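## Task

Close the lid of tip box TB4 and push its front edge fully down so it latches; it only counts if the lid stays shut without the robot holding it. Afterwards release it and move the grippers away.

## Robot and tools

Robot: two arms, left_arm and right_arm, both mounted on one upright column behind the near edge of the table. left_arm is the robot's own left and sits on the +y side; image left and right do not tell you which arm is which. Each arm has a parallel gripper whose fingers point along the gripper's +z axis and close along its y axis. Closed fingertips make one flat face, which is handy for pressing a lid. The reported hand point lies between the finger pads, just under 1 cm behind the tips; closing pushes the tips about 17 mm farther out along +z.

Scene frame (used in results only): origin at table-top height (z = 0), 0.07 m behind the middle of the near table edge; +x points out over the table, +y to the robot's left, +z up. The robot faces roughly +x, possibly turned slightly about the column. Printed hand positions can be somewhat off, more so at long reach. The tip box rests loose on a base plate and must finish lying flat on it.

execute_actions(actions): a list of actions run in sequence. Each action is a table of at most 15 rows; each row lasts one control step (1/30 s), and if fewer than 15 rows are given the last row is repeated to fill 15 steps. Every row is a single list of 14 numbers covering both arms, each in [-1, 1]: dx, dy, dz, rx, ry, rz, opening for left_arm, then the same seven for right_arm. Send all 14 even if one arm is idle. dx..rz are an offset, in that gripper's own axes, from the gripper's measured pose at the start of the action (for the first action of a call, the pose in the latest result); every row is measured from that same start, not chained. Scale: 1.0 equals 0.6 m of translation or 180 degrees of rotation; rx, ry, rz form one rotation vector. The opening is absolute, not an offset: +1 fully open (0.145 m), -1 closed; a full close needs about 0.5 s. An empty list just returns the current state and images.

move(target, speed, blocking): target is one 14-number row laid out as above; its offsets are from the pose in the most recent result that shows one, in each gripper's own axes, same scaling. Both grippers travel straight-line paths that finish together, lasting 0.5 to 10 s; anything longer is cut off at 10 s short of the goal. speed is the top path speed per arm in m/s, 0.002 to 0.5 (default 0.25), with rotation capped at twice that in rad/s. Rotation takes the shorter direction. Paths ignore obstacles and the other arm, and grippers can lag, drift, or briefly exceed speed, especially near full arm extension. Openings are sent when the move begins. blocking=false returns after 0.5 s while motion continues; then use wait or stop before any further actions or moves. The result adds a move: line giving the ending (done, off_target, moving, held, fault) and any limits (paced = the sent pose was clipped; held = a check blocked some steps, after which the arm may surge), plus each gripper's distance from its target. Faster contact and targets set deeper past the contact both mean harder impacts.

wait(seconds): 0 to 10 s; the arms keep their last command and a running move continues, returning early if it finishes. stop(): brakes a running move (needs room to brake; fingers keep moving). zoom_image(camera, region): camera is cam_left_wrist or cam_right_wrist (each 504x504); region is [x0, y0, x1, y1] in pixels from the top-left, at most 504 by 504. finished_scene(scene): ends the current scene by its integer number, after the last command is held; irreversible, and reports whether the goal was met, then gives the next task.

Control details: each step, the commanded pose is clipped to within 70 mm and 16 degrees of the measured pose, then solved by damped IK with position favored over orientation. Big offsets may need several actions; after an action an arm only reaches its last clipped pose. Because offsets come from the measured pose, repeating a small offset against a rigid surface does not press harder, but against something yielding it goes deeper. To keep an arm still, command the offset back to its desired pose in a reply's first call, zeros after, and always send the intended opening. Hand target lines show where each gripper is being driven. A pose unreachable line names an arm whose command was altered by the clearance check. Step readings list hand positions; HELD marks a step where that arm was held back. grip_measured is the actual finger opening on the command scale; squeezing means commanding below it (about 10 N per pad limit, up to ~11 cm wide objects).

Joint ranges (rad), base to gripper, left_arm: shoulder pitch -1.396 to 2.000, shoulder roll -0.175 to 2.000, upper arm roll -1.571 to 1.571, elbow 0.000 to 2.443, forearm roll -1.571 to 1.571, wrist pitch -0.785 to 0.785, wrist yaw -1.571 to 1.571. right_arm is identical except shoulder pitch -1.300 to 2.000. Equal joint values mirror each other; elbows stop just before straight.

Avoid: knocking anything off the table (ends the scene), arms colliding or pressing on each other, slams, drops, slips and very hard pushes. Brief external tugs or nudges can happen. Holding loads heats motors: MOTOR HOT appears from 85 °C and at 100 °C an OVER-TEMPERATURE FAULT stops the arm; any FAULT line means a stop. The simulation keeps running while you think, with the last command held.

Each tool is called after "Emit:" as name([rows], argument=value, ...), one row to a line, values as JSON.

## Session

Emit:
execute_actions(actions=[])

Scene clock: 0.00 s.
left_arm: end_effector_position=(+0.1577, +0.4805, +0.2697) grip_measured=+1.00 end_effector_quat_wxyz=(-0.109, +0.884, -0.309, +0.333) | right_arm: end_effector_position=(+0.2053, -0.2378, +0.1021) grip_measured=+1.00 end_effector_quat_wxyz=(-0.095, +0.909, -0.010, +0.405)
Joint positions: left_arm=[ 0.849  1.763 -1.364  1.301  0.811 -0.165  0.663  0.145] | right_arm=[-0.719  0.259  0.378  1.739  0.459  0.321  0.301  0.145]
Joint velocities: left_arm=[ 0.011 -0.011 -0.012 -0.007  0.007 -0.037  0.022 -0.   ] | right_arm=[-0.011 -0.011 -0.012 -0.002 -0.022  0.037 -0.066  0.   ]
Motor temperatures (°C, as the motors report them): left_arm=[24 25 24 25 25 26 23] | right_arm=[24 24 23 27 23 26 25]
Hand target (left_arm): +0.158, +0.480, +0.270; -0.109, +0.884, -0.309, +0.333
Hand target (right_arm): +0.205, -0.238, +0.102; -0.095, +0.909, -0.010, +0.405

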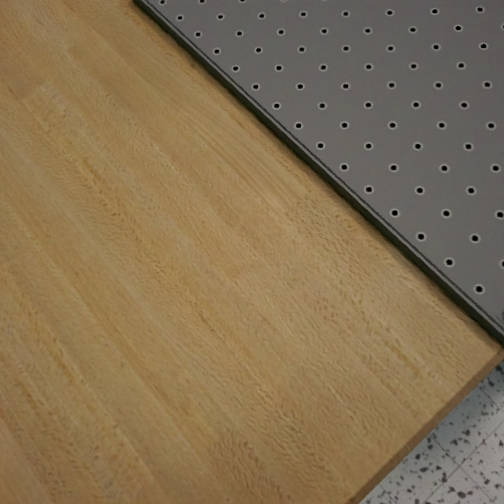

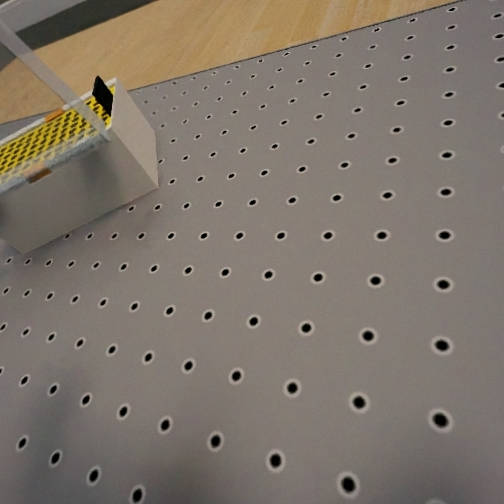

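Emit:
move(target=[0,0,0,0,0,0,1,0.18,-0.045,-0.16,0.1,-0.025,-0.09,1])

Scene clock: 5.93 s.
left_arm: end_effector_position=(+0.1577, +0.4805, +0.2697) grip_measured=+1.00 end_effector_quat_wxyz=(-0.109, +0.884, -0.309, +0.333) | right_arm: end_effector_position=(+0.2064, -0.2387, +0.2490) grip_measured=+1.00 end_effector_quat_wxyz=(-0.177, +0.891, +0.181, +0.377)
Joint positions: left_arm=[ 0.849  1.763 -1.364  1.301  0.811 -0.165  0.663  0.145] | right_arm=[-1.092  0.676  0.867  2.136  0.822  0.604  0.61   0.145]
Joint velocities: left_arm=[ 0.011 -0.011 -0.007 -0.007 -0.022 -0.066  0.007 -0.   ] | right_arm=[-0.055 -0.033 -0.007 -0.012 -0.007 -0.007 -0.051  0.   ]
Motor temperatures (°C, as the motors report them): left_arm=[24 25 24 25 25 26 23] | right_arm=[24 24 23 27 23 26 25]
Hand target (left_arm): +0.158, +0.480, +0.270; -0.109, +0.884, -0.309, +0.333
Hand target (right_arm): +0.206, -0.238, +0.249; -0.180, +0.891, +0.182, +0.375
Off the commanded pose (left_arm): 0.000 m, 0 deg.
Off the commanded pose (right_arm): 0.002 m, 0 deg.
move: done

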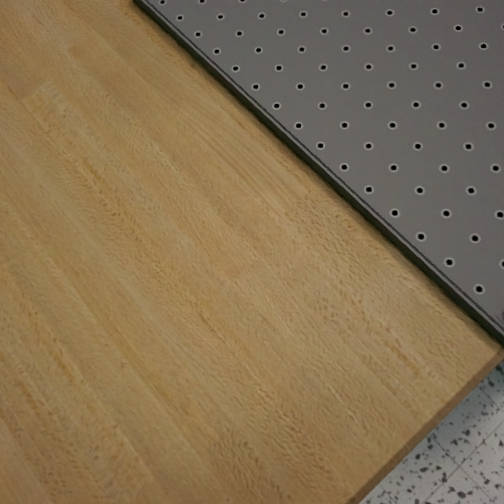

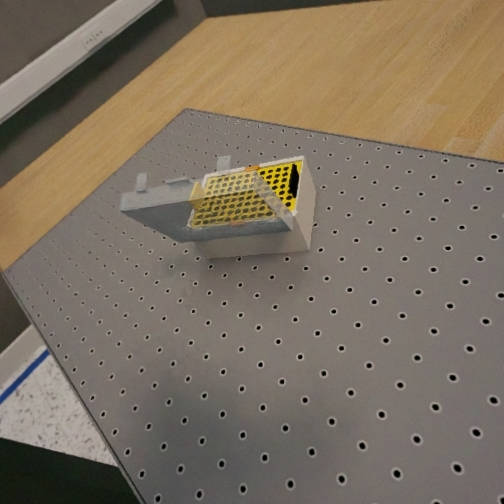

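Emit:
move(target=[0,0,0,0,0,0,1,0.031,-0.145,0.075,0,0,0,1])

Emit:
zoom_image(camera="cam_right_wrist", region=[150,100,450,400])

Scene clock: 16.17 s.
left_arm: end_effector_position=(+0.1577, +0.4805, +0.2697) grip_measured=+1.00 end_effector_quat_wxyz=(-0.109, +0.884, -0.309, +0.333) | right_arm: end_effector_position=(+0.2080, -0.1392, +0.2498) grip_measured=+1.00 end_effector_quat_wxyz=(-0.183, +0.888, +0.183, +0.381)
Joint positions: left_arm=[ 0.849  1.763 -1.364  1.301  0.811 -0.165  0.663  0.145] | right_arm=[-0.854  0.665  0.408  2.438  0.889  0.771  0.053  0.145]
Joint velocities: left_arm=[ 0.055  0.033 -0.027 -0.007  0.037  0.007 -0.022 -0.   ] | right_arm=[-0.055  0.099 -0.007 -0.012 -0.022 -0.037 -0.007  0.   ]
Motor temperatures (°C, as the motors report them): left_arm=[24 25 24 25 25 26 23] | right_arm=[24 24 23 27 23 26 25]
Hand target (left_arm): +0.158, +0.480, +0.270; -0.109, +0.884, -0.309, +0.333
Hand target (right_arm): +0.208, -0.140, +0.248; -0.182, +0.889, +0.182, +0.378
Off the commanded pose (left_arm): 0.000 m, 0 deg.
Off the commanded pose (right_arm): 0.002 m, 1 deg.
joint sent to its limit (right arm) — the command would take joint 4 (elbow) past its upper limit and joint 6 (wrist pitch) past its upper limit, so those joints were sent only as far as their limits.
move: done

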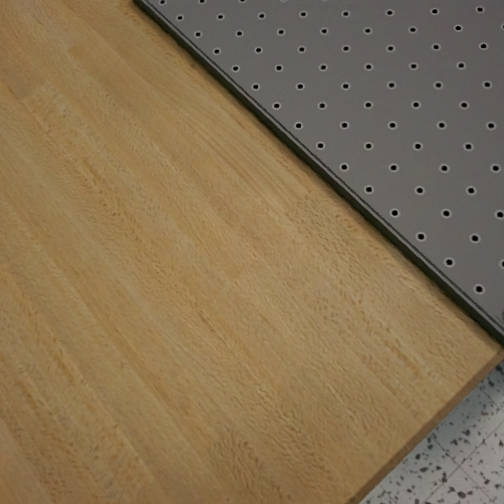

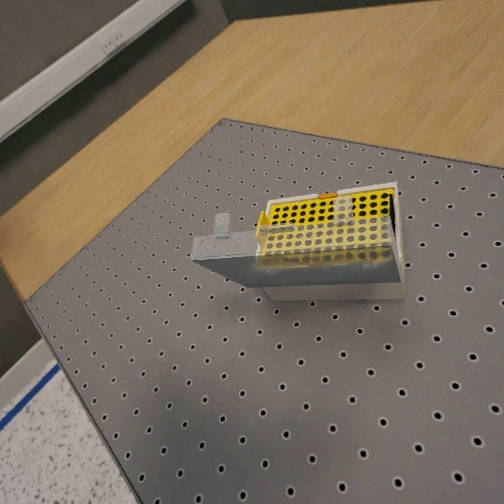

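Region (150, 100, 450, 400) of cam_right_wrist's 504x504 image, scaled by 1.680, with more detail than that image has.

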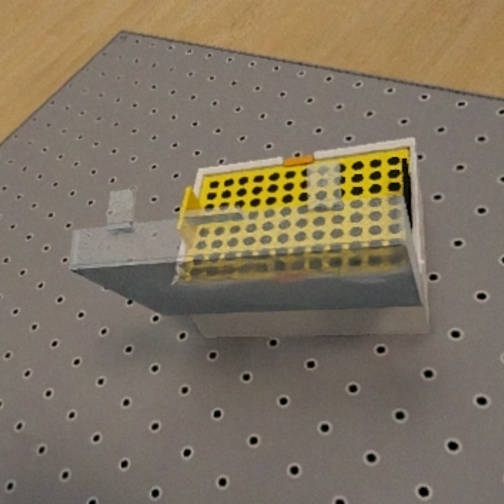

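Emit:
move(target=[0,0,0,0,0,0,1,-0.164,0.063,0.079,-0.053,0.013,0.047,-1])

Scene clock: 31.33 s.
left_arm: end_effector_position=(+0.1577, +0.4805, +0.2697) grip_measured=+1.00 end_effector_quat_wxyz=(-0.109, +0.884, -0.309, +0.333) | right_arm: end_effector_position=(+0.1899, -0.1688, +0.1389) grip_measured=-1.00 end_effector_quat_wxyz=(-0.138, +0.903, +0.081, +0.398)
Joint positions: left_arm=[ 0.849  1.763 -1.364  1.301  0.811 -0.165  0.663  0.145] | right_arm=[-0.88   0.469  0.12   2.023  0.586  0.299  0.062  0.   ]
Joint velocities: left_arm=[-0.033 -0.055 -0.002  0.007 -0.022  0.051  0.051  0.   ] | right_arm=[-0.055 -0.011 -0.017 -0.007  0.022 -0.007 -0.037  0.   ]
Motor temperatures (°C, as the motors report them): left_arm=[24 26 25 25 25 26 23] | right_arm=[24 24 23 27 23 26 25]
Hand target (left_arm): +0.158, +0.480, +0.270; -0.109, +0.884, -0.309, +0.333
Hand target (right_arm): +0.190, -0.168, +0.139; -0.140, +0.903, +0.083, +0.398
Off the commanded pose (left_arm): 0.000 m, 0 deg.
Off the commanded pose (right_arm): 0.001 m, 0 deg.
move: done

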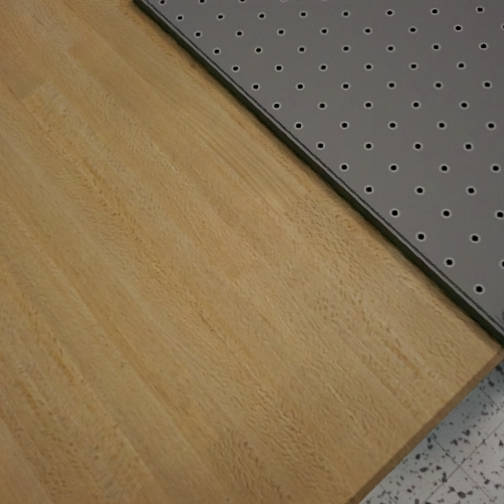

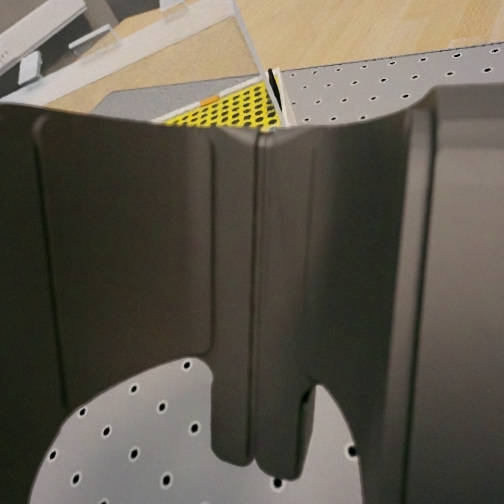

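Emit:
move(target=[0,0,0,0,0,0,1,-0.02,-0.08,0,0,0,0,1])

Scene clock: 40.17 s.
left_arm: end_effector_position=(+0.1577, +0.4805, +0.2697) grip_measured=+1.00 end_effector_quat_wxyz=(-0.109, +0.884, -0.309, +0.333) | right_arm: end_effector_position=(+0.1697, -0.1225, +0.1385) grip_measured=+1.00 end_effector_quat_wxyz=(-0.141, +0.903, +0.082, +0.397)
Joint positions: left_arm=[ 0.849  1.763 -1.364  1.301  0.811 -0.165  0.663  0.145] | right_arm=[-0.893  0.347 -0.05   2.093  0.431  0.298 -0.048  0.145]
Joint velocities: left_arm=[ 0.011 -0.055 -0.007  0.007 -0.022  0.022 -0.037  0.   ] | right_arm=[-0.055  0.099 -0.002 -0.012 -0.007 -0.066 -0.007  0.   ]
Motor temperatures (°C, as the motors report them): left_arm=[24 26 25 25 25 26 23] | right_arm=[24 24 23 27 23 26 25]
Hand target (left_arm): +0.158, +0.480, +0.270; -0.109, +0.884, -0.309, +0.333
Hand target (right_arm): +0.170, -0.123, +0.139; -0.139, +0.903, +0.082, +0.398
Off the commanded pose (left_arm): 0.000 m, 0 deg.
Off the commanded pose (right_arm): 0.001 m, 0 deg.
move: done

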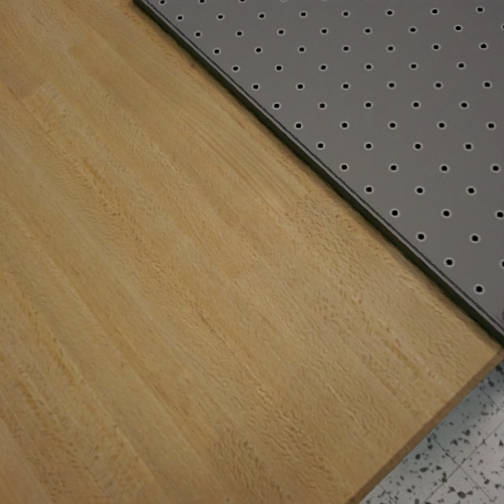

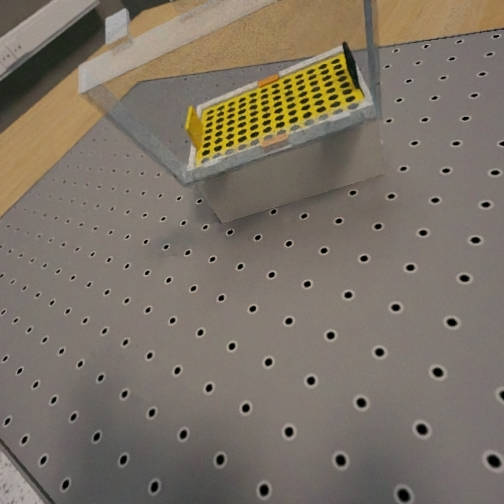

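Emit:
move(target=[0,0,0,0,0,0,1,0.042,0.008,0.116,0,0,0,-1], speed=0.1)

Scene clock: 50.00 s.
left_arm: end_effector_position=(+0.1577, +0.4805, +0.2697) grip_measured=+1.00 end_effector_quat_wxyz=(-0.109, +0.884, -0.309, +0.333) | right_arm: end_effector_position=(+0.2381, -0.1071, +0.1130) grip_measured=-1.00 end_effector_quat_wxyz=(-0.138, +0.902, +0.082, +0.401)
Joint positions: left_arm=[ 0.849  1.763 -1.364  1.301  0.811 -0.165  0.663  0.145] | right_arm=[-0.511  0.3   -0.113  1.852  0.435  0.428 -0.049  0.   ]
Joint velocities: left_arm=[-0.033 -0.033  0.007  0.002 -0.022  0.022 -0.007  0.   ] | right_arm=[ 0.055  0.011  0.002 -0.007  0.007  0.007  0.022 -0.   ]
Motor temperatures (°C, as the motors report them): left_arm=[24 26 25 25 25 26 23] | right_arm=[24 24 23 28 23 26 25]
Hand target (left_arm): +0.158, +0.480, +0.270; -0.109, +0.884, -0.309, +0.333
Hand target (right_arm): +0.237, -0.107, +0.111; -0.138, +0.903, +0.082, +0.398
Off the commanded pose (left_arm): 0.000 m, 0 deg.
Off the commanded pose (right_arm): 0.004 m, 1 deg.
move: off_target (right_arm)

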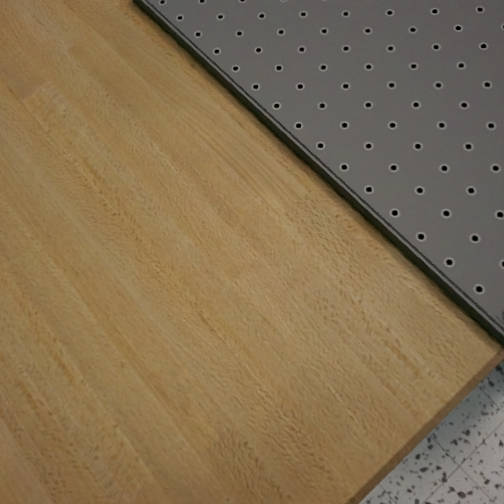

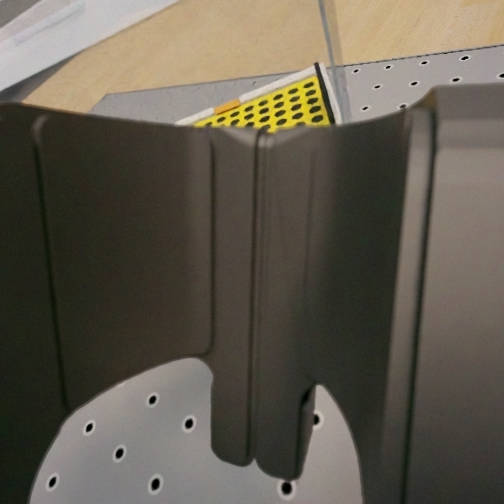

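Emit:
move(target=[0,0,0,0,0,0,1,0.012,-0.04,0.03,0,0,0,1], speed=0.05)

Scene clock: 53.30 s.
left_arm: end_effector_position=(+0.1577, +0.4805, +0.2697) grip_measured=+1.00 end_effector_quat_wxyz=(-0.109, +0.884, -0.309, +0.333) | right_arm: end_effector_position=(+0.2508, -0.0777, +0.1135) grip_measured=+1.00 end_effector_quat_wxyz=(-0.141, +0.899, +0.082, +0.405)
Joint positions: left_arm=[ 0.849  1.763 -1.364  1.301  0.811 -0.165  0.663  0.145] | right_arm=[-0.419  0.217 -0.182  1.815  0.379  0.466 -0.098  0.145]
Joint velocities: left_arm=[-0.011 -0.055 -0.002  0.002 -0.022 -0.081 -0.095 -0.   ] | right_arm=[-0.033  0.033 -0.002  0.012  0.051  0.037  0.022  0.   ]
Motor temperatures (°C, as the motors report them): left_arm=[24 26 25 25 25 26 23] | right_arm=[24 24 23 28 23 26 25]
Hand target (left_arm): +0.158, +0.480, +0.270; -0.109, +0.884, -0.309, +0.333
Hand target (right_arm): +0.250, -0.079, +0.111; -0.138, +0.902, +0.082, +0.402
Off the commanded pose (left_arm): 0.000 m, 0 deg.
Off the commanded pose (right_arm): 0.003 m, 1 deg.
move: done

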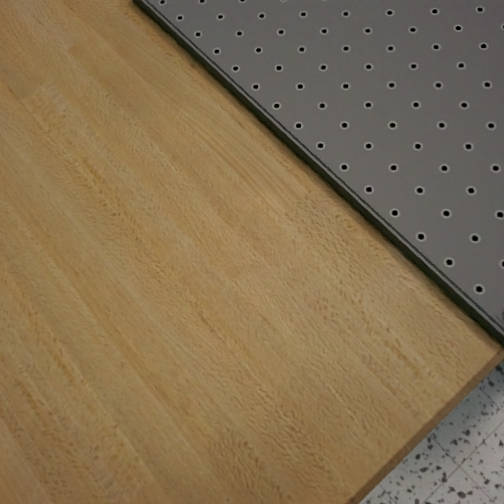

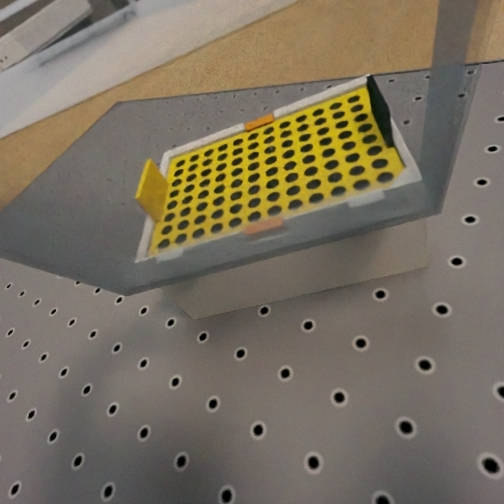

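Emit:
move(target=[0,0,0,0,0,0,1,0.052,0,0.063,0,0,0,-1], speed=0.03)

Emit:
move(target=[0,0,0,0,0,0,1,0,0,0,0,0,0,-0.3])

Scene clock: 59.37 s.
left_arm: end_effector_position=(+0.1577, +0.4805, +0.2697) grip_measured=+1.00 end_effector_quat_wxyz=(-0.109, +0.884, -0.309, +0.333) | right_arm: end_effector_position=(+0.3003, -0.0673, +0.1151) grip_measured=-1.00 end_effector_quat_wxyz=(-0.138, +0.898, +0.081, +0.410)
Joint positions: left_arm=[ 0.849  1.763 -1.364  1.301  0.811 -0.165  0.663  0.145] | right_arm=[-0.196  0.178 -0.188  1.667  0.381  0.539 -0.095  0.   ]
Joint velocities: left_arm=[-0.077 -0.055 -0.007 -0.007 -0.066 -0.022  0.007  0.   ] | right_arm=[-0.033  0.033  0.007 -0.022  0.037 -0.066 -0.007 -0.   ]
Motor temperatures (°C, as the motors report them): left_arm=[24 26 25 25 25 26 23] | right_arm=[25 24 23 28 23 26 25]
Hand target (left_arm): +0.158, +0.480, +0.270; -0.109, +0.884, -0.309, +0.333
Hand target (right_arm): +0.299, -0.066, +0.113; -0.140, +0.900, +0.082, +0.406
Off the commanded pose (left_arm): 0.000 m, 0 deg.
Off the commanded pose (right_arm): 0.004 m, 1 deg.
move: off_target (right_arm)

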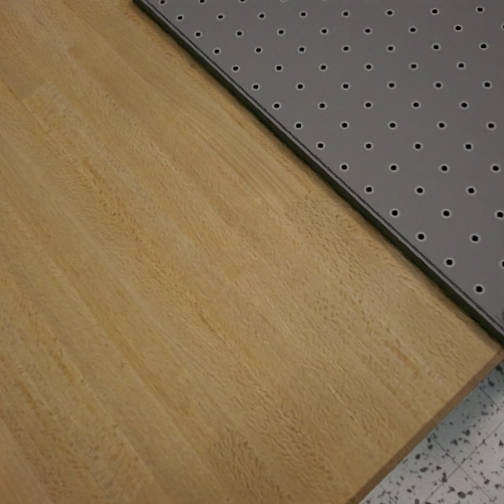

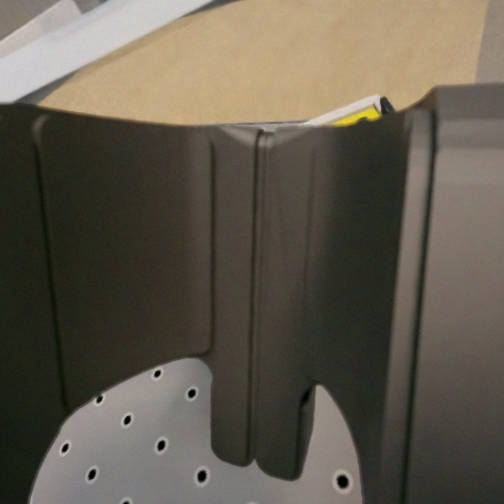

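Scene clock: 59.87 s.
left_arm: end_effector_position=(+0.1577, +0.4805, +0.2697) grip_measured=+1.00 end_effector_quat_wxyz=(-0.109, +0.884, -0.309, +0.333) | right_arm: end_effector_position=(+0.3003, -0.0673, +0.1151) grip_measured=-0.30 end_effector_quat_wxyz=(-0.138, +0.898, +0.081, +0.410)
Joint positions: left_arm=[ 0.849  1.763 -1.364  1.301  0.811 -0.165  0.663  0.145] | right_arm=[-0.196  0.178 -0.188  1.667  0.381  0.539 -0.095  0.053]
Joint velocities: left_arm=[ 0.033  0.055  0.012 -0.002  0.022  0.037 -0.037 -0.   ] | right_arm=[-0.033 -0.011 -0.002  0.007 -0.007 -0.051  0.022 -0.   ]
Motor temperatures (°C, as the motors report them): left_arm=[24 26 25 25 25 26 23] | right_arm=[25 24 23 28 23 26 25]
Hand target (left_arm): +0.158, +0.480, +0.270; -0.109, +0.884, -0.309, +0.333
Hand target (right_arm): +0.300, -0.067, +0.115; -0.138, +0.898, +0.081, +0.410
Off the commanded pose (left_arm): 0.000 m, 0 deg.
Off the commanded pose (right_arm): 0.000 m, 0 deg.
move: done

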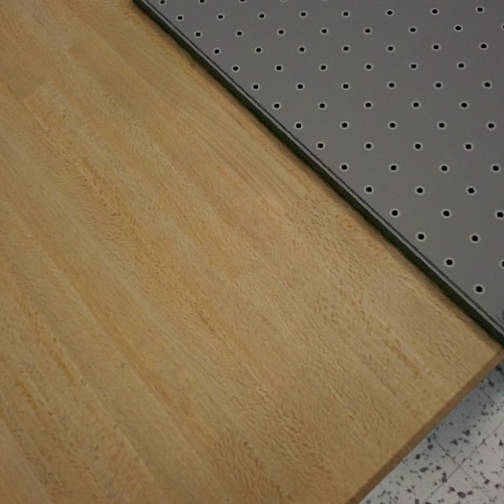

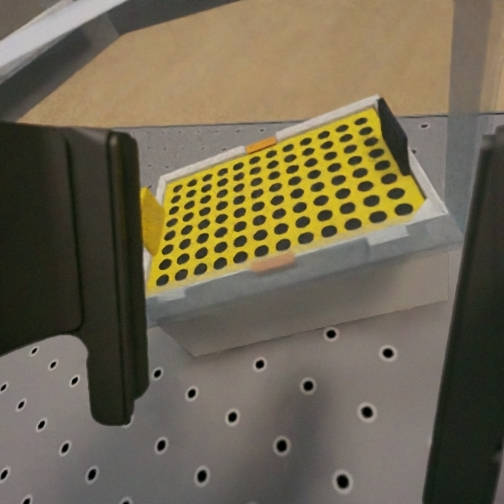

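Emit:
move(target=[0,0,0,0,0,0,1,0.056,-0.006,0.016,0,0,0,-0.3], speed=0.02)

Scene clock: 66.70 s.
left_arm: end_effector_position=(+0.1577, +0.4805, +0.2697) grip_measured=+1.00 end_effector_quat_wxyz=(-0.109, +0.884, -0.309, +0.333) | right_arm: end_effector_position=(+0.3289, -0.0591, +0.1372) grip_measured=-0.30 end_effector_quat_wxyz=(-0.141, +0.896, +0.082, +0.413)
Joint positions: left_arm=[ 0.849  1.763 -1.364  1.301  0.811 -0.165  0.663  0.145] | right_arm=[-0.073  0.15  -0.172  1.658  0.383  0.652 -0.1    0.053]
Joint velocities: left_arm=[-0.011 -0.033  0.002  0.002  0.007 -0.007 -0.037 -0.   ] | right_arm=[ 0.033 -0.055 -0.002  0.012  0.037  0.022  0.022  0.   ]
Motor temperatures (°C, as the motors report them): left_arm=[24 26 25 25 25 26 23] | right_arm=[25 24 23 28 23 26 25]
Hand target (left_arm): +0.158, +0.480, +0.270; -0.109, +0.884, -0.309, +0.333
Hand target (right_arm): +0.329, -0.061, +0.135; -0.137, +0.898, +0.080, +0.410
Off the commanded pose (left_arm): 0.000 m, 0 deg.
Off the commanded pose (right_arm): 0.002 m, 1 deg.
move: done

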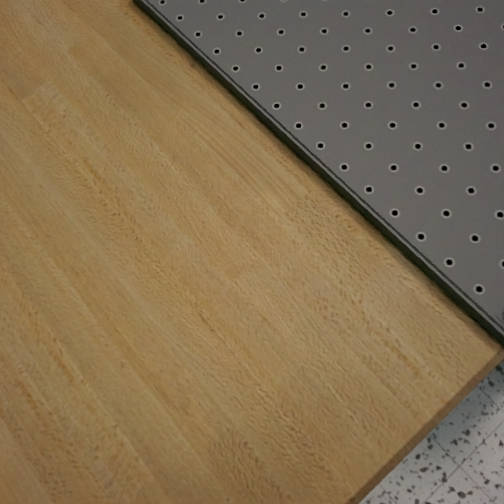

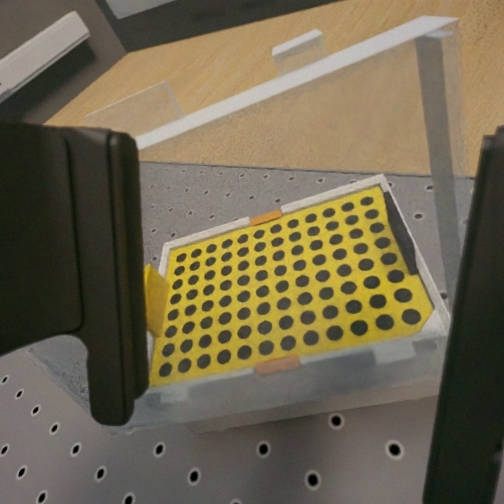

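Emit:
move(target=[0,0,0,0,0,0,1,0.037,0,0.055,0,0,0,-0.3], speed=0.02)

Scene clock: 71.83 s.
left_arm: end_effector_position=(+0.1577, +0.4805, +0.2697) grip_measured=+1.00 end_effector_quat_wxyz=(-0.109, +0.884, -0.309, +0.333) | right_arm: end_effector_position=(+0.3680, -0.0512, +0.1347) grip_measured=-0.30 end_effector_quat_wxyz=(-0.136, +0.896, +0.080, +0.415)
Joint positions: left_arm=[ 0.849  1.763 -1.364  1.301  0.811 -0.165  0.663  0.145] | right_arm=[ 0.106  0.128 -0.19   1.466  0.383  0.639 -0.095  0.053]
Joint velocities: left_arm=[-0.011  0.011  0.002  0.002 -0.051  0.022  0.007 -0.   ] | right_arm=[-0.077 -0.099  0.017  0.002 -0.007 -0.037  0.022  0.   ]
Motor temperatures (°C, as the motors report them): left_arm=[24 26 25 25 25 26 23] | right_arm=[25 24 23 28 23 26 25]
Hand target (left_arm): +0.158, +0.480, +0.270; -0.109, +0.884, -0.309, +0.333
Hand target (right_arm): +0.367, -0.049, +0.134; -0.140, +0.896, +0.081, +0.414
Off the commanded pose (left_arm): 0.000 m, 0 deg.
Off the commanded pose (right_arm): 0.004 m, 1 deg.
move: off_target (right_arm)

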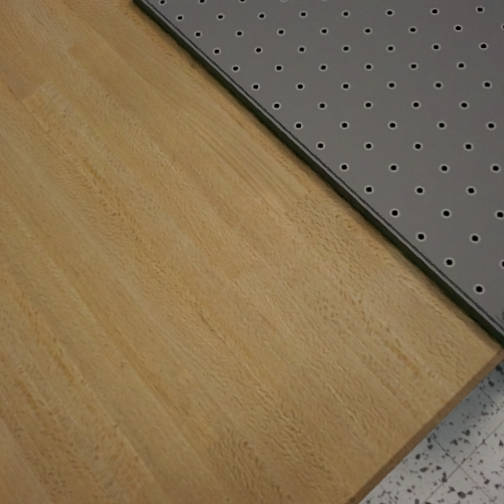

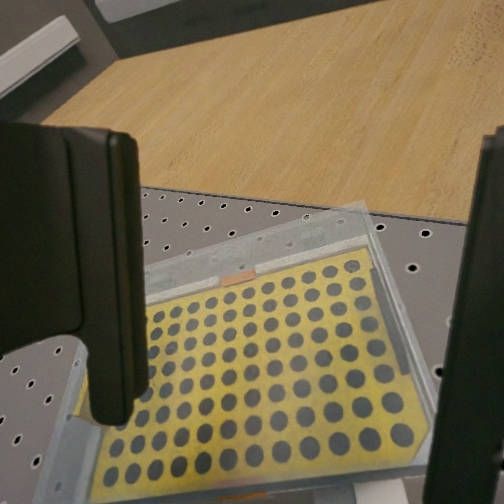

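Emit:
move(target=[0,0,0,0,0,0,1,0.01,-0.035,-0.02,0,-0.15,0,1], speed=0.15)

Scene clock: 78.23 s.
left_arm: end_effector_position=(+0.1577, +0.4805, +0.2697) grip_measured=+1.00 end_effector_quat_wxyz=(-0.109, +0.884, -0.309, +0.333) | right_arm: end_effector_position=(+0.3621, -0.0389, +0.1520) grip_measured=+1.00 end_effector_quat_wxyz=(-0.121, +0.960, +0.096, +0.235)
Joint positions: left_arm=[ 0.849  1.763 -1.364  1.301  0.811 -0.165  0.663  0.145] | right_arm=[ 0.574  0.499 -0.82   1.447  1.564  0.773 -0.778  0.145]
Joint velocities: left_arm=[ 0.055 -0.121  0.002 -0.002 -0.022  0.051  0.022 -0.   ] | right_arm=[-0.011 -0.033 -0.017 -0.007  0.037 -0.051  0.007 -0.   ]
Motor temperatures (°C, as the motors report them): left_arm=[24 26 25 25 25 26 23] | right_arm=[25 24 23 28 23 26 25]
Hand target (left_arm): +0.158, +0.480, +0.270; -0.109, +0.884, -0.309, +0.333
Hand target (right_arm): +0.360, -0.039, +0.150; -0.118, +0.961, +0.098, +0.231
Off the commanded pose (left_arm): 0.000 m, 0 deg.
Off the commanded pose (right_arm): 0.006 m, 5 deg.
joint sent to its limit (right arm) — the command would take joint 5 (forearm roll) past its upper limit and joint 6 (wrist pitch) past its upper limit, so those joints were sent only as far as their limits.
move: off_target (right_arm)

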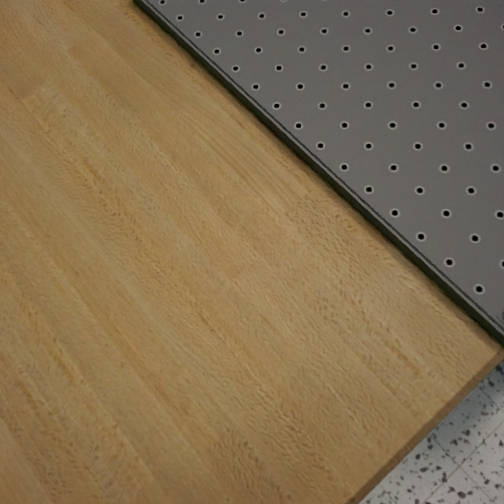

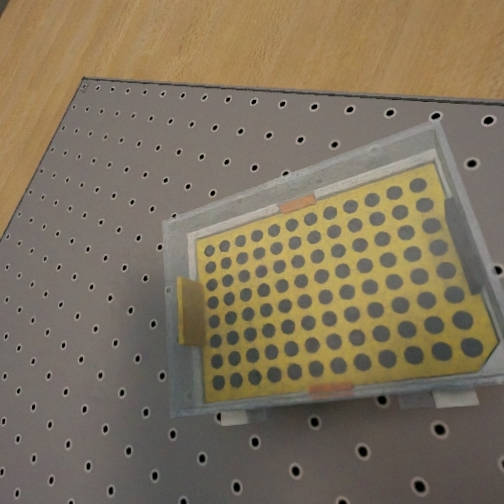

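Emit:
move(target=[0,0,0,0,0,0,1,-0.014,0.022,0.04,0,0,0,-1], speed=0.05)

Scene clock: 84.77 s.
left_arm: end_effector_position=(+0.1577, +0.4805, +0.2697) grip_measured=+1.00 end_effector_quat_wxyz=(-0.109, +0.884, -0.309, +0.333) | right_arm: end_effector_position=(+0.3689, -0.0470, +0.1260) grip_measured=-1.00 end_effector_quat_wxyz=(-0.119, +0.960, +0.097, +0.236)
Joint positions: left_arm=[ 0.849  1.763 -1.364  1.301  0.811 -0.165  0.663  0.145] | right_arm=[ 0.574  0.491 -0.861  1.32   1.453  0.724 -0.618  0.   ]
Joint velocities: left_arm=[-0.033  0.033 -0.007  0.002 -0.11   0.051  0.007  0.   ] | right_arm=[ 0.033  0.011  0.002 -0.012 -0.007 -0.007 -0.022  0.   ]
Motor temperatures (°C, as the motors report them): left_arm=[24 26 25 25 25 26 23] | right_arm=[25 24 23 28 23 26 25]
Hand target (left_arm): +0.158, +0.480, +0.270; -0.109, +0.884, -0.309, +0.333
Hand target (right_arm): +0.368, -0.046, +0.125; -0.120, +0.960, +0.097, +0.235
Off the commanded pose (left_arm): 0.000 m, 0 deg.
Off the commanded pose (right_arm): 0.002 m, 0 deg.
move: done

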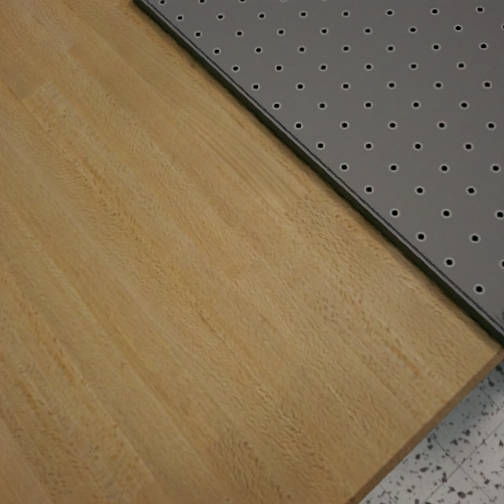

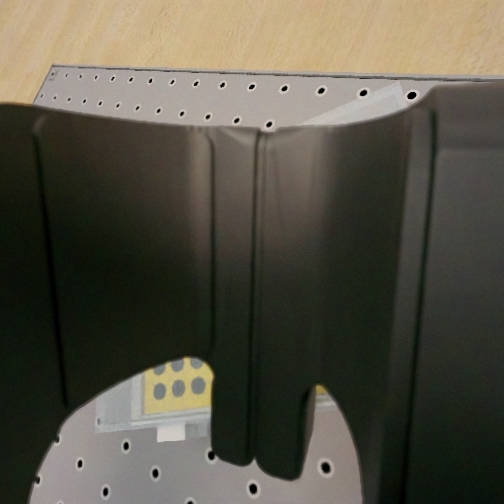

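Emit:
move(target=[0,0,0,0,0,0,1,-0.019,0.01,0.047,0,0,0,-1], speed=0.02)

Scene clock: 88.80 s.
left_arm: end_effector_position=(+0.1577, +0.4805, +0.2697) grip_measured=+1.00 end_effector_quat_wxyz=(-0.109, +0.884, -0.309, +0.333) | right_arm: end_effector_position=(+0.3760, -0.0461, +0.1003) grip_measured=-1.00 end_effector_quat_wxyz=(-0.120, +0.958, +0.096, +0.243)
Joint positions: left_arm=[ 0.849  1.763 -1.364  1.301  0.811 -0.165  0.663  0.145] | right_arm=[ 0.577  0.437 -0.891  1.166  1.335  0.655 -0.475  0.   ]
Joint velocities: left_arm=[ 0.033  0.055 -0.007 -0.002  0.022  0.081  0.022 -0.   ] | right_arm=[-0.099  0.011  0.002 -0.027  0.095 -0.022 -0.037 -0.   ]
Motor temperatures (°C, as the motors report them): left_arm=[24 26 25 25 25 26 23] | right_arm=[25 24 23 28 23 26 25]
Hand target (left_arm): +0.158, +0.480, +0.270; -0.109, +0.884, -0.309, +0.333
Hand target (right_arm): +0.372, -0.047, +0.095; -0.118, +0.959, +0.098, +0.236
Off the commanded pose (left_arm): 0.000 m, 0 deg.
Off the commanded pose (right_arm): 0.006 m, 1 deg.
move: off_target (right_arm)

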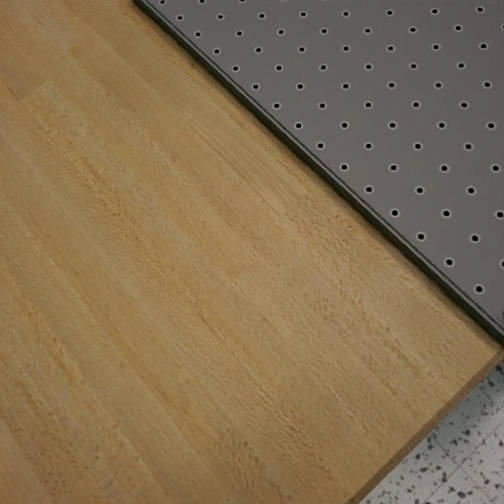

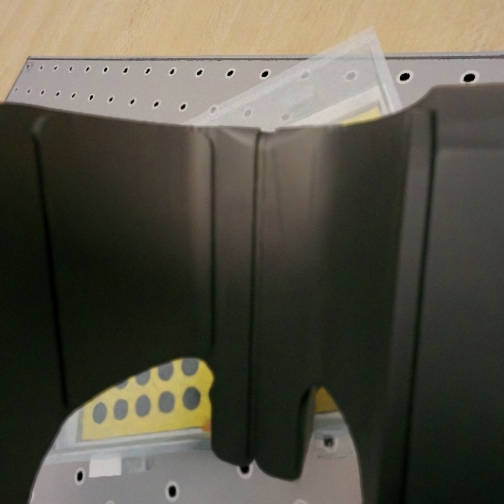

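Emit:
move(target=[0,0,0,0,0,0,1,-0.014,0.004,0.02,0,0,0,-1], speed=0.015)

Emit:
zoom_image(camera="cam_right_wrist", region=[150,0,450,150])

Scene clock: 93.10 s.
left_arm: end_effector_position=(+0.1577, +0.4805, +0.2697) grip_measured=+1.00 end_effector_quat_wxyz=(-0.109, +0.884, -0.309, +0.333) | right_arm: end_effector_position=(+0.3851, -0.0424, +0.0996) grip_measured=-1.00 end_effector_quat_wxyz=(-0.130, +0.951, +0.092, +0.264)
Joint positions: left_arm=[ 0.849  1.763 -1.364  1.301  0.811 -0.165  0.663  0.145] | right_arm=[ 0.587  0.419 -0.898  1.119  1.298  0.6   -0.42   0.   ]
Joint velocities: left_arm=[ 0.011 -0.077  0.002 -0.007  0.051  0.051 -0.007  0.   ] | right_arm=[-0.055 -0.033 -0.002  0.002  0.007 -0.037 -0.051  0.   ]
Motor temperatures (°C, as the motors report them): left_arm=[24 26 25 25 25 26 23] | right_arm=[25 24 23 28 23 26 25]
Hand target (left_arm): +0.158, +0.480, +0.270; -0.109, +0.884, -0.309, +0.333
Hand target (right_arm): +0.374, -0.046, +0.086; -0.120, +0.958, +0.097, +0.243
Off the commanded pose (left_arm): 0.000 m, 0 deg.
Off the commanded pose (right_arm): 0.018 m, 3 deg.
move: off_target (right_arm)

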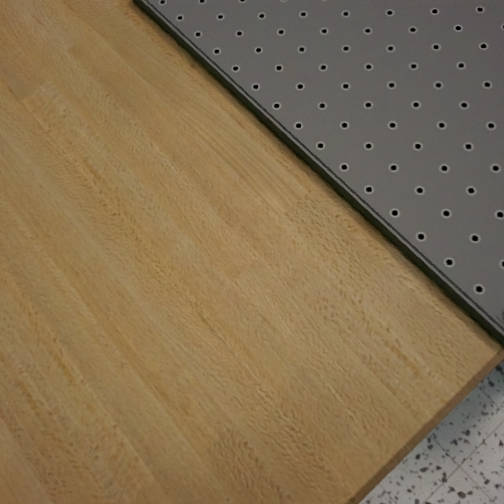

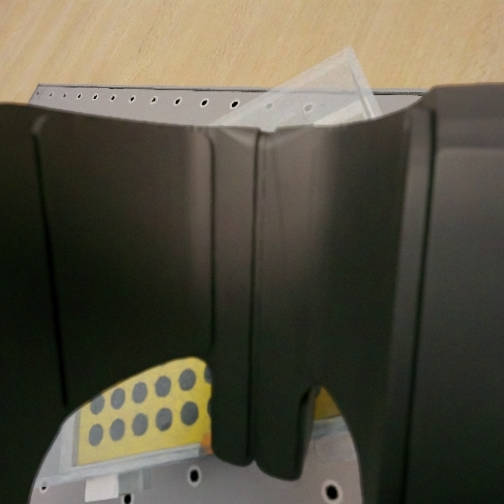

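Region (150, 0, 450, 150) of cam_right_wrist's 504x504 image, scaled by 1.680, with more detail than that image has.

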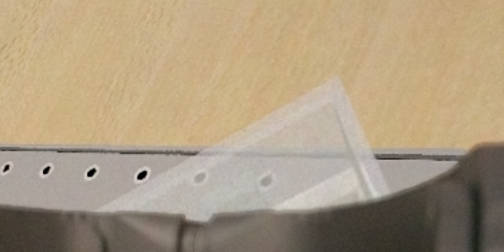

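Emit:
move(target=[0,0,0,0,0,0,1,0.035,-0.012,-0.055,0,0,0,-1], speed=0.08)

Emit:
move(target=[0,0,0,0,0,0,1,0,0.2,-0.05,0.17,0.05,-0.12,1], speed=0.15)

Scene clock: 100.77 s.
left_arm: end_effector_position=(+0.1577, +0.4805, +0.2697) grip_measured=+1.00 end_effector_quat_wxyz=(-0.109, +0.884, -0.309, +0.333) | right_arm: end_effector_position=(+0.3861, -0.0417, +0.1399) grip_measured=-1.00 end_effector_quat_wxyz=(-0.133, +0.951, +0.091, +0.265)
Joint positions: left_arm=[ 0.849  1.763 -1.364  1.301  0.811 -0.165  0.663  0.145] | right_arm=[ 0.597  0.47  -0.827  1.297  1.404  0.709 -0.571  0.   ]
Joint velocities: left_arm=[-0.121  0.011 -0.002 -0.007 -0.037  0.022 -0.066 -0.   ] | right_arm=[-0.055 -0.011  0.012  0.007 -0.066  0.022 -0.037 -0.   ]
Motor temperatures (°C, as the motors report them): left_arm=[24 26 25 25 25 26 23] | right_arm=[25 24 23 28 23 26 25]
Hand target (left_arm): +0.158, +0.480, +0.270; -0.109, +0.884, -0.309, +0.333
Hand target (right_arm): +0.386, -0.043, +0.139; -0.130, +0.952, +0.090, +0.263
Off the commanded pose (left_arm): 0.000 m, 0 deg.
Off the commanded pose (right_arm): 0.002 m, 0 deg.
move: done

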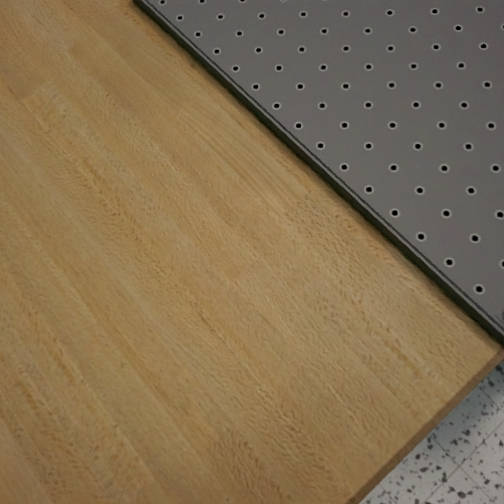

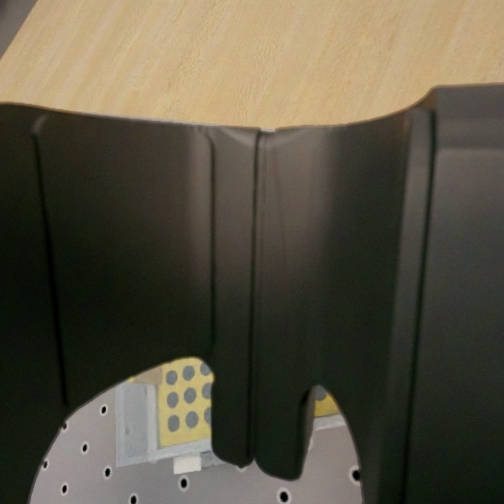

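Scene clock: 103.40 s.
left_arm: end_effector_position=(+0.1577, +0.4805, +0.2697) grip_measured=+1.00 end_effector_quat_wxyz=(-0.109, +0.884, -0.309, +0.333) | right_arm: end_effector_position=(+0.3990, -0.1669, +0.1399) grip_measured=+1.00 end_effector_quat_wxyz=(-0.331, +0.827, +0.322, +0.322)
Joint positions: left_arm=[ 0.849  1.763 -1.364  1.301  0.811 -0.165  0.663  0.145] | right_arm=[ 0.798  0.718 -1.116  0.536  0.977  0.107  1.036  0.145]
Joint velocities: left_arm=[ 0.011  0.077  0.002  0.007  0.022 -0.051 -0.081  0.   ] | right_arm=[-0.011 -0.011 -0.017  0.012 -0.037 -0.066 -0.037 -0.   ]
Motor temperatures (°C, as the motors report them): left_arm=[24 26 25 25 25 26 23] | right_arm=[25 24 23 27 23 26 25]
Hand target (left_arm): +0.158, +0.480, +0.270; -0.109, +0.884, -0.309, +0.333
Hand target (right_arm): +0.399, -0.166, +0.140; -0.333, +0.825, +0.324, +0.321
Off the commanded pose (left_arm): 0.000 m, 0 deg.
Off the commanded pose (right_arm): 0.003 m, 0 deg.
move: done

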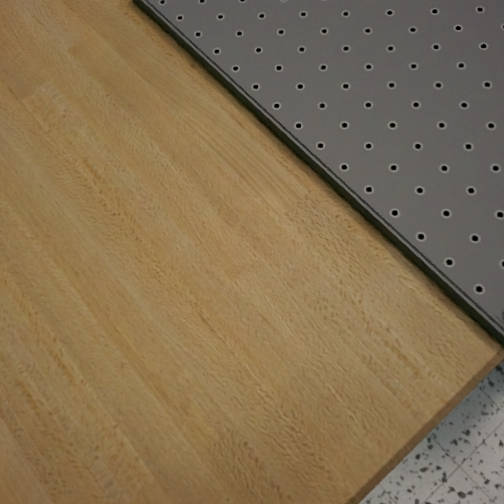

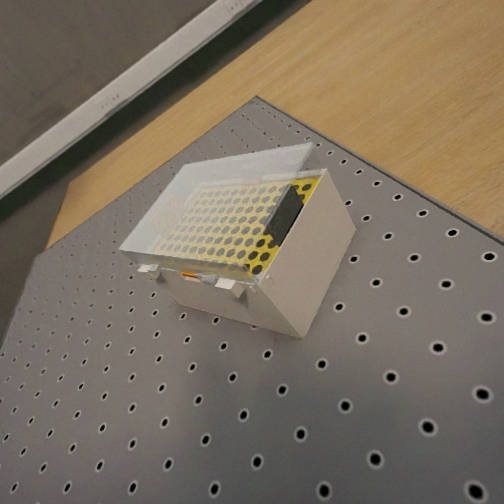

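Emit:
zoom_image(camera="cam_right_wrist", region=[220,120,380,300])

Region (220, 120, 380, 300) of cam_right_wrist's 504x504 image, scaled by 2.800, with more detail than that image has.

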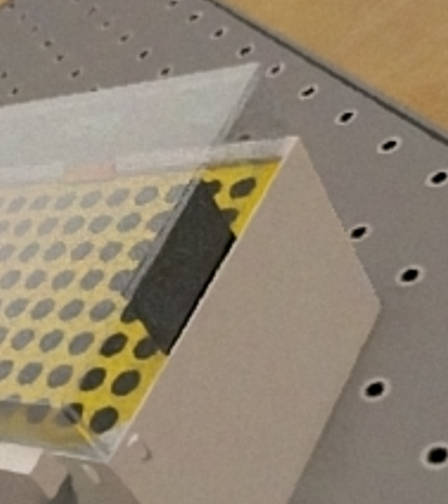

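Emit:
move(target=[0,0,0,0,0,0,1,0.032,-0.13,0.162,-0.17,-0.05,0.12,-1], speed=0.15)

Emit:
move(target=[0,0,0,0,0,0,1,-0.022,0.005,0.03,0,0,0,-1], speed=0.03)

Emit:
move(target=[0,0,0,0,0,0,1,-0.03,0.007,0.028,0,0,0,-1], speed=0.02)

Scene clock: 114.53 s.
left_arm: end_effector_position=(+0.1577, +0.4805, +0.2697) grip_measured=+1.00 end_effector_quat_wxyz=(-0.109, +0.884, -0.309, +0.333) | right_arm: end_effector_position=(+0.3872, -0.0395, +0.1275) grip_measured=-1.00 end_effector_quat_wxyz=(-0.135, +0.950, +0.089, +0.268)
Joint positions: left_arm=[ 0.849  1.763 -1.364  1.301  0.811 -0.165  0.663  0.145] | right_arm=[ 0.605  0.457 -0.873  1.238  1.383  0.653 -0.52   0.   ]
Joint velocities: left_arm=[ 0.033 -0.011  0.002 -0.002 -0.037  0.081 -0.037  0.   ] | right_arm=[-0.011  0.011  0.012 -0.007  0.007  0.022 -0.007 -0.   ]
Motor temperatures (°C, as the motors report them): left_arm=[24 27 25 25 25 26 24] | right_arm=[26 24 23 27 23 26 25]
Hand target (left_arm): +0.158, +0.480, +0.270; -0.109, +0.884, -0.309, +0.333
Hand target (right_arm): +0.386, -0.041, +0.126; -0.132, +0.951, +0.088, +0.266
Off the commanded pose (left_arm): 0.000 m, 0 deg.
Off the commanded pose (right_arm): 0.006 m, 1 deg.
move: off_target (right_arm)

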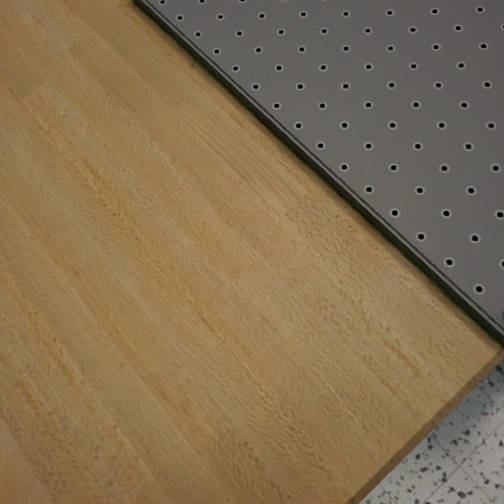

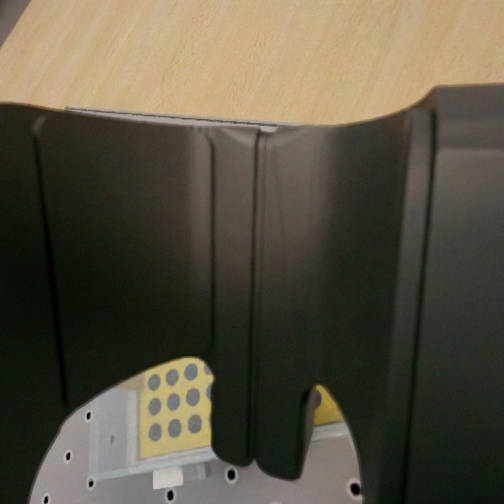

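Scene clock: 115.50 s.
left_arm: end_effector_position=(+0.1577, +0.4805, +0.2697) grip_measured=+1.00 end_effector_quat_wxyz=(-0.109, +0.884, -0.309, +0.333) | right_arm: end_effector_position=(+0.3871, -0.0389, +0.1073) grip_measured=-1.00 end_effector_quat_wxyz=(-0.134, +0.949, +0.089, +0.270)
Joint positions: left_arm=[ 0.849  1.763 -1.364  1.301  0.811 -0.165  0.663  0.145] | right_arm=[ 0.597  0.426 -0.903  1.146  1.324  0.595 -0.445  0.   ]
Joint velocities: left_arm=[-0.033 -0.099  0.002  0.017 -0.051 -0.007 -0.051 -0.   ] | right_arm=[-0.011  0.099  0.012 -0.007  0.007  0.066 -0.051 -0.   ]
Motor temperatures (°C, as the motors report them): left_arm=[24 27 25 25 25 26 24] | right_arm=[26 24 23 27 23 26 25]
Hand target (left_arm): +0.158, +0.480, +0.270; -0.109, +0.884, -0.309, +0.333
Hand target (right_arm): +0.385, -0.038, +0.105; -0.135, +0.950, +0.090, +0.268
Off the commanded pose (left_arm): 0.000 m, 0 deg.
Off the commanded pose (right_arm): 0.003 m, 0 deg.
move: done

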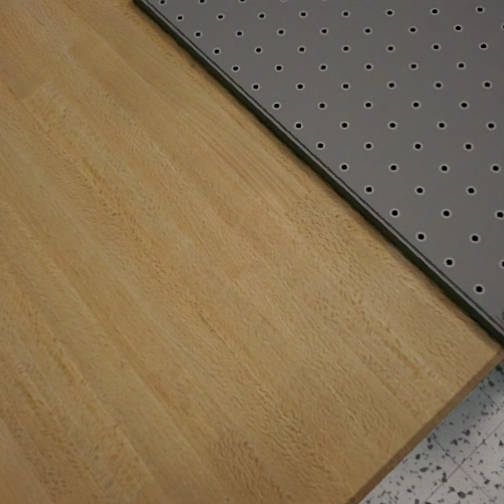

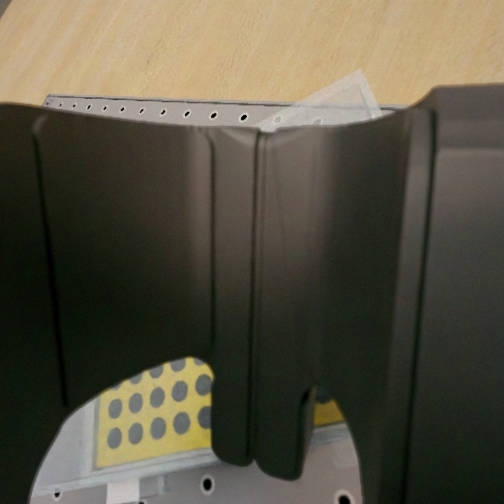

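Scene clock: 116.97 s.
left_arm: end_effector_position=(+0.1577, +0.4805, +0.2697) grip_measured=+1.00 end_effector_quat_wxyz=(-0.109, +0.884, -0.309, +0.333) | right_arm: end_effector_position=(+0.3945, -0.0353, +0.1006) grip_measured=-1.00 end_effector_quat_wxyz=(-0.145, +0.940, +0.084, +0.298)
Joint positions: left_arm=[ 0.849  1.763 -1.364  1.301  0.811 -0.165  0.663  0.145] | right_arm=[ 0.595  0.404 -0.924  1.08   1.274  0.498 -0.371  0.   ]
Joint velocities: left_arm=[-0.033  0.099 -0.002 -0.002 -0.007  0.007 -0.037  0.   ] | right_arm=[-0.033 -0.099 -0.007 -0.002 -0.007 -0.022  0.022 -0.   ]
Motor temperatures (°C, as the motors report them): left_arm=[24 27 25 25 25 26 24] | right_arm=[26 24 23 27 23 26 25]
Hand target (left_arm): +0.158, +0.480, +0.270; -0.109, +0.884, -0.309, +0.333
Hand target (right_arm): +0.381, -0.040, +0.084; -0.133, +0.949, +0.090, +0.271
Off the commanded pose (left_arm): 0.000 m, 0 deg.
Off the commanded pose (right_arm): 0.022 m, 4 deg.
move: off_target (right_arm)

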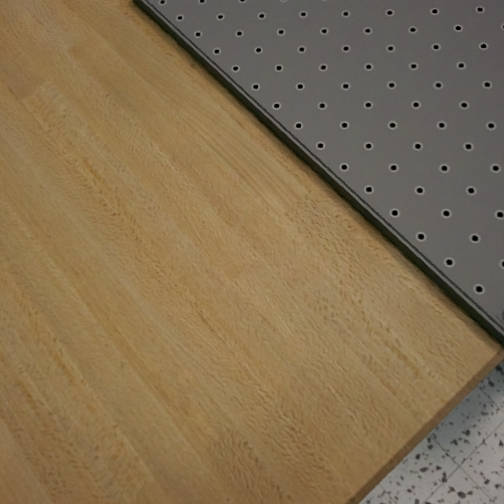

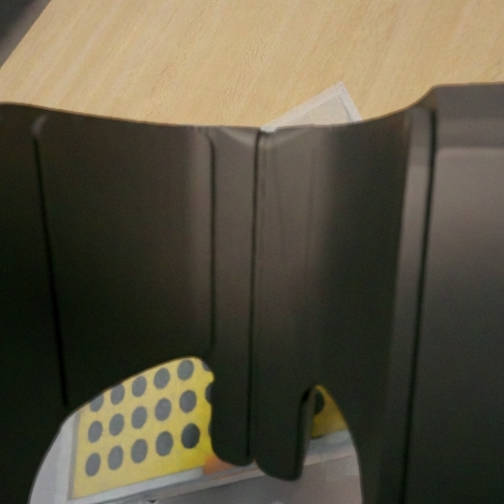

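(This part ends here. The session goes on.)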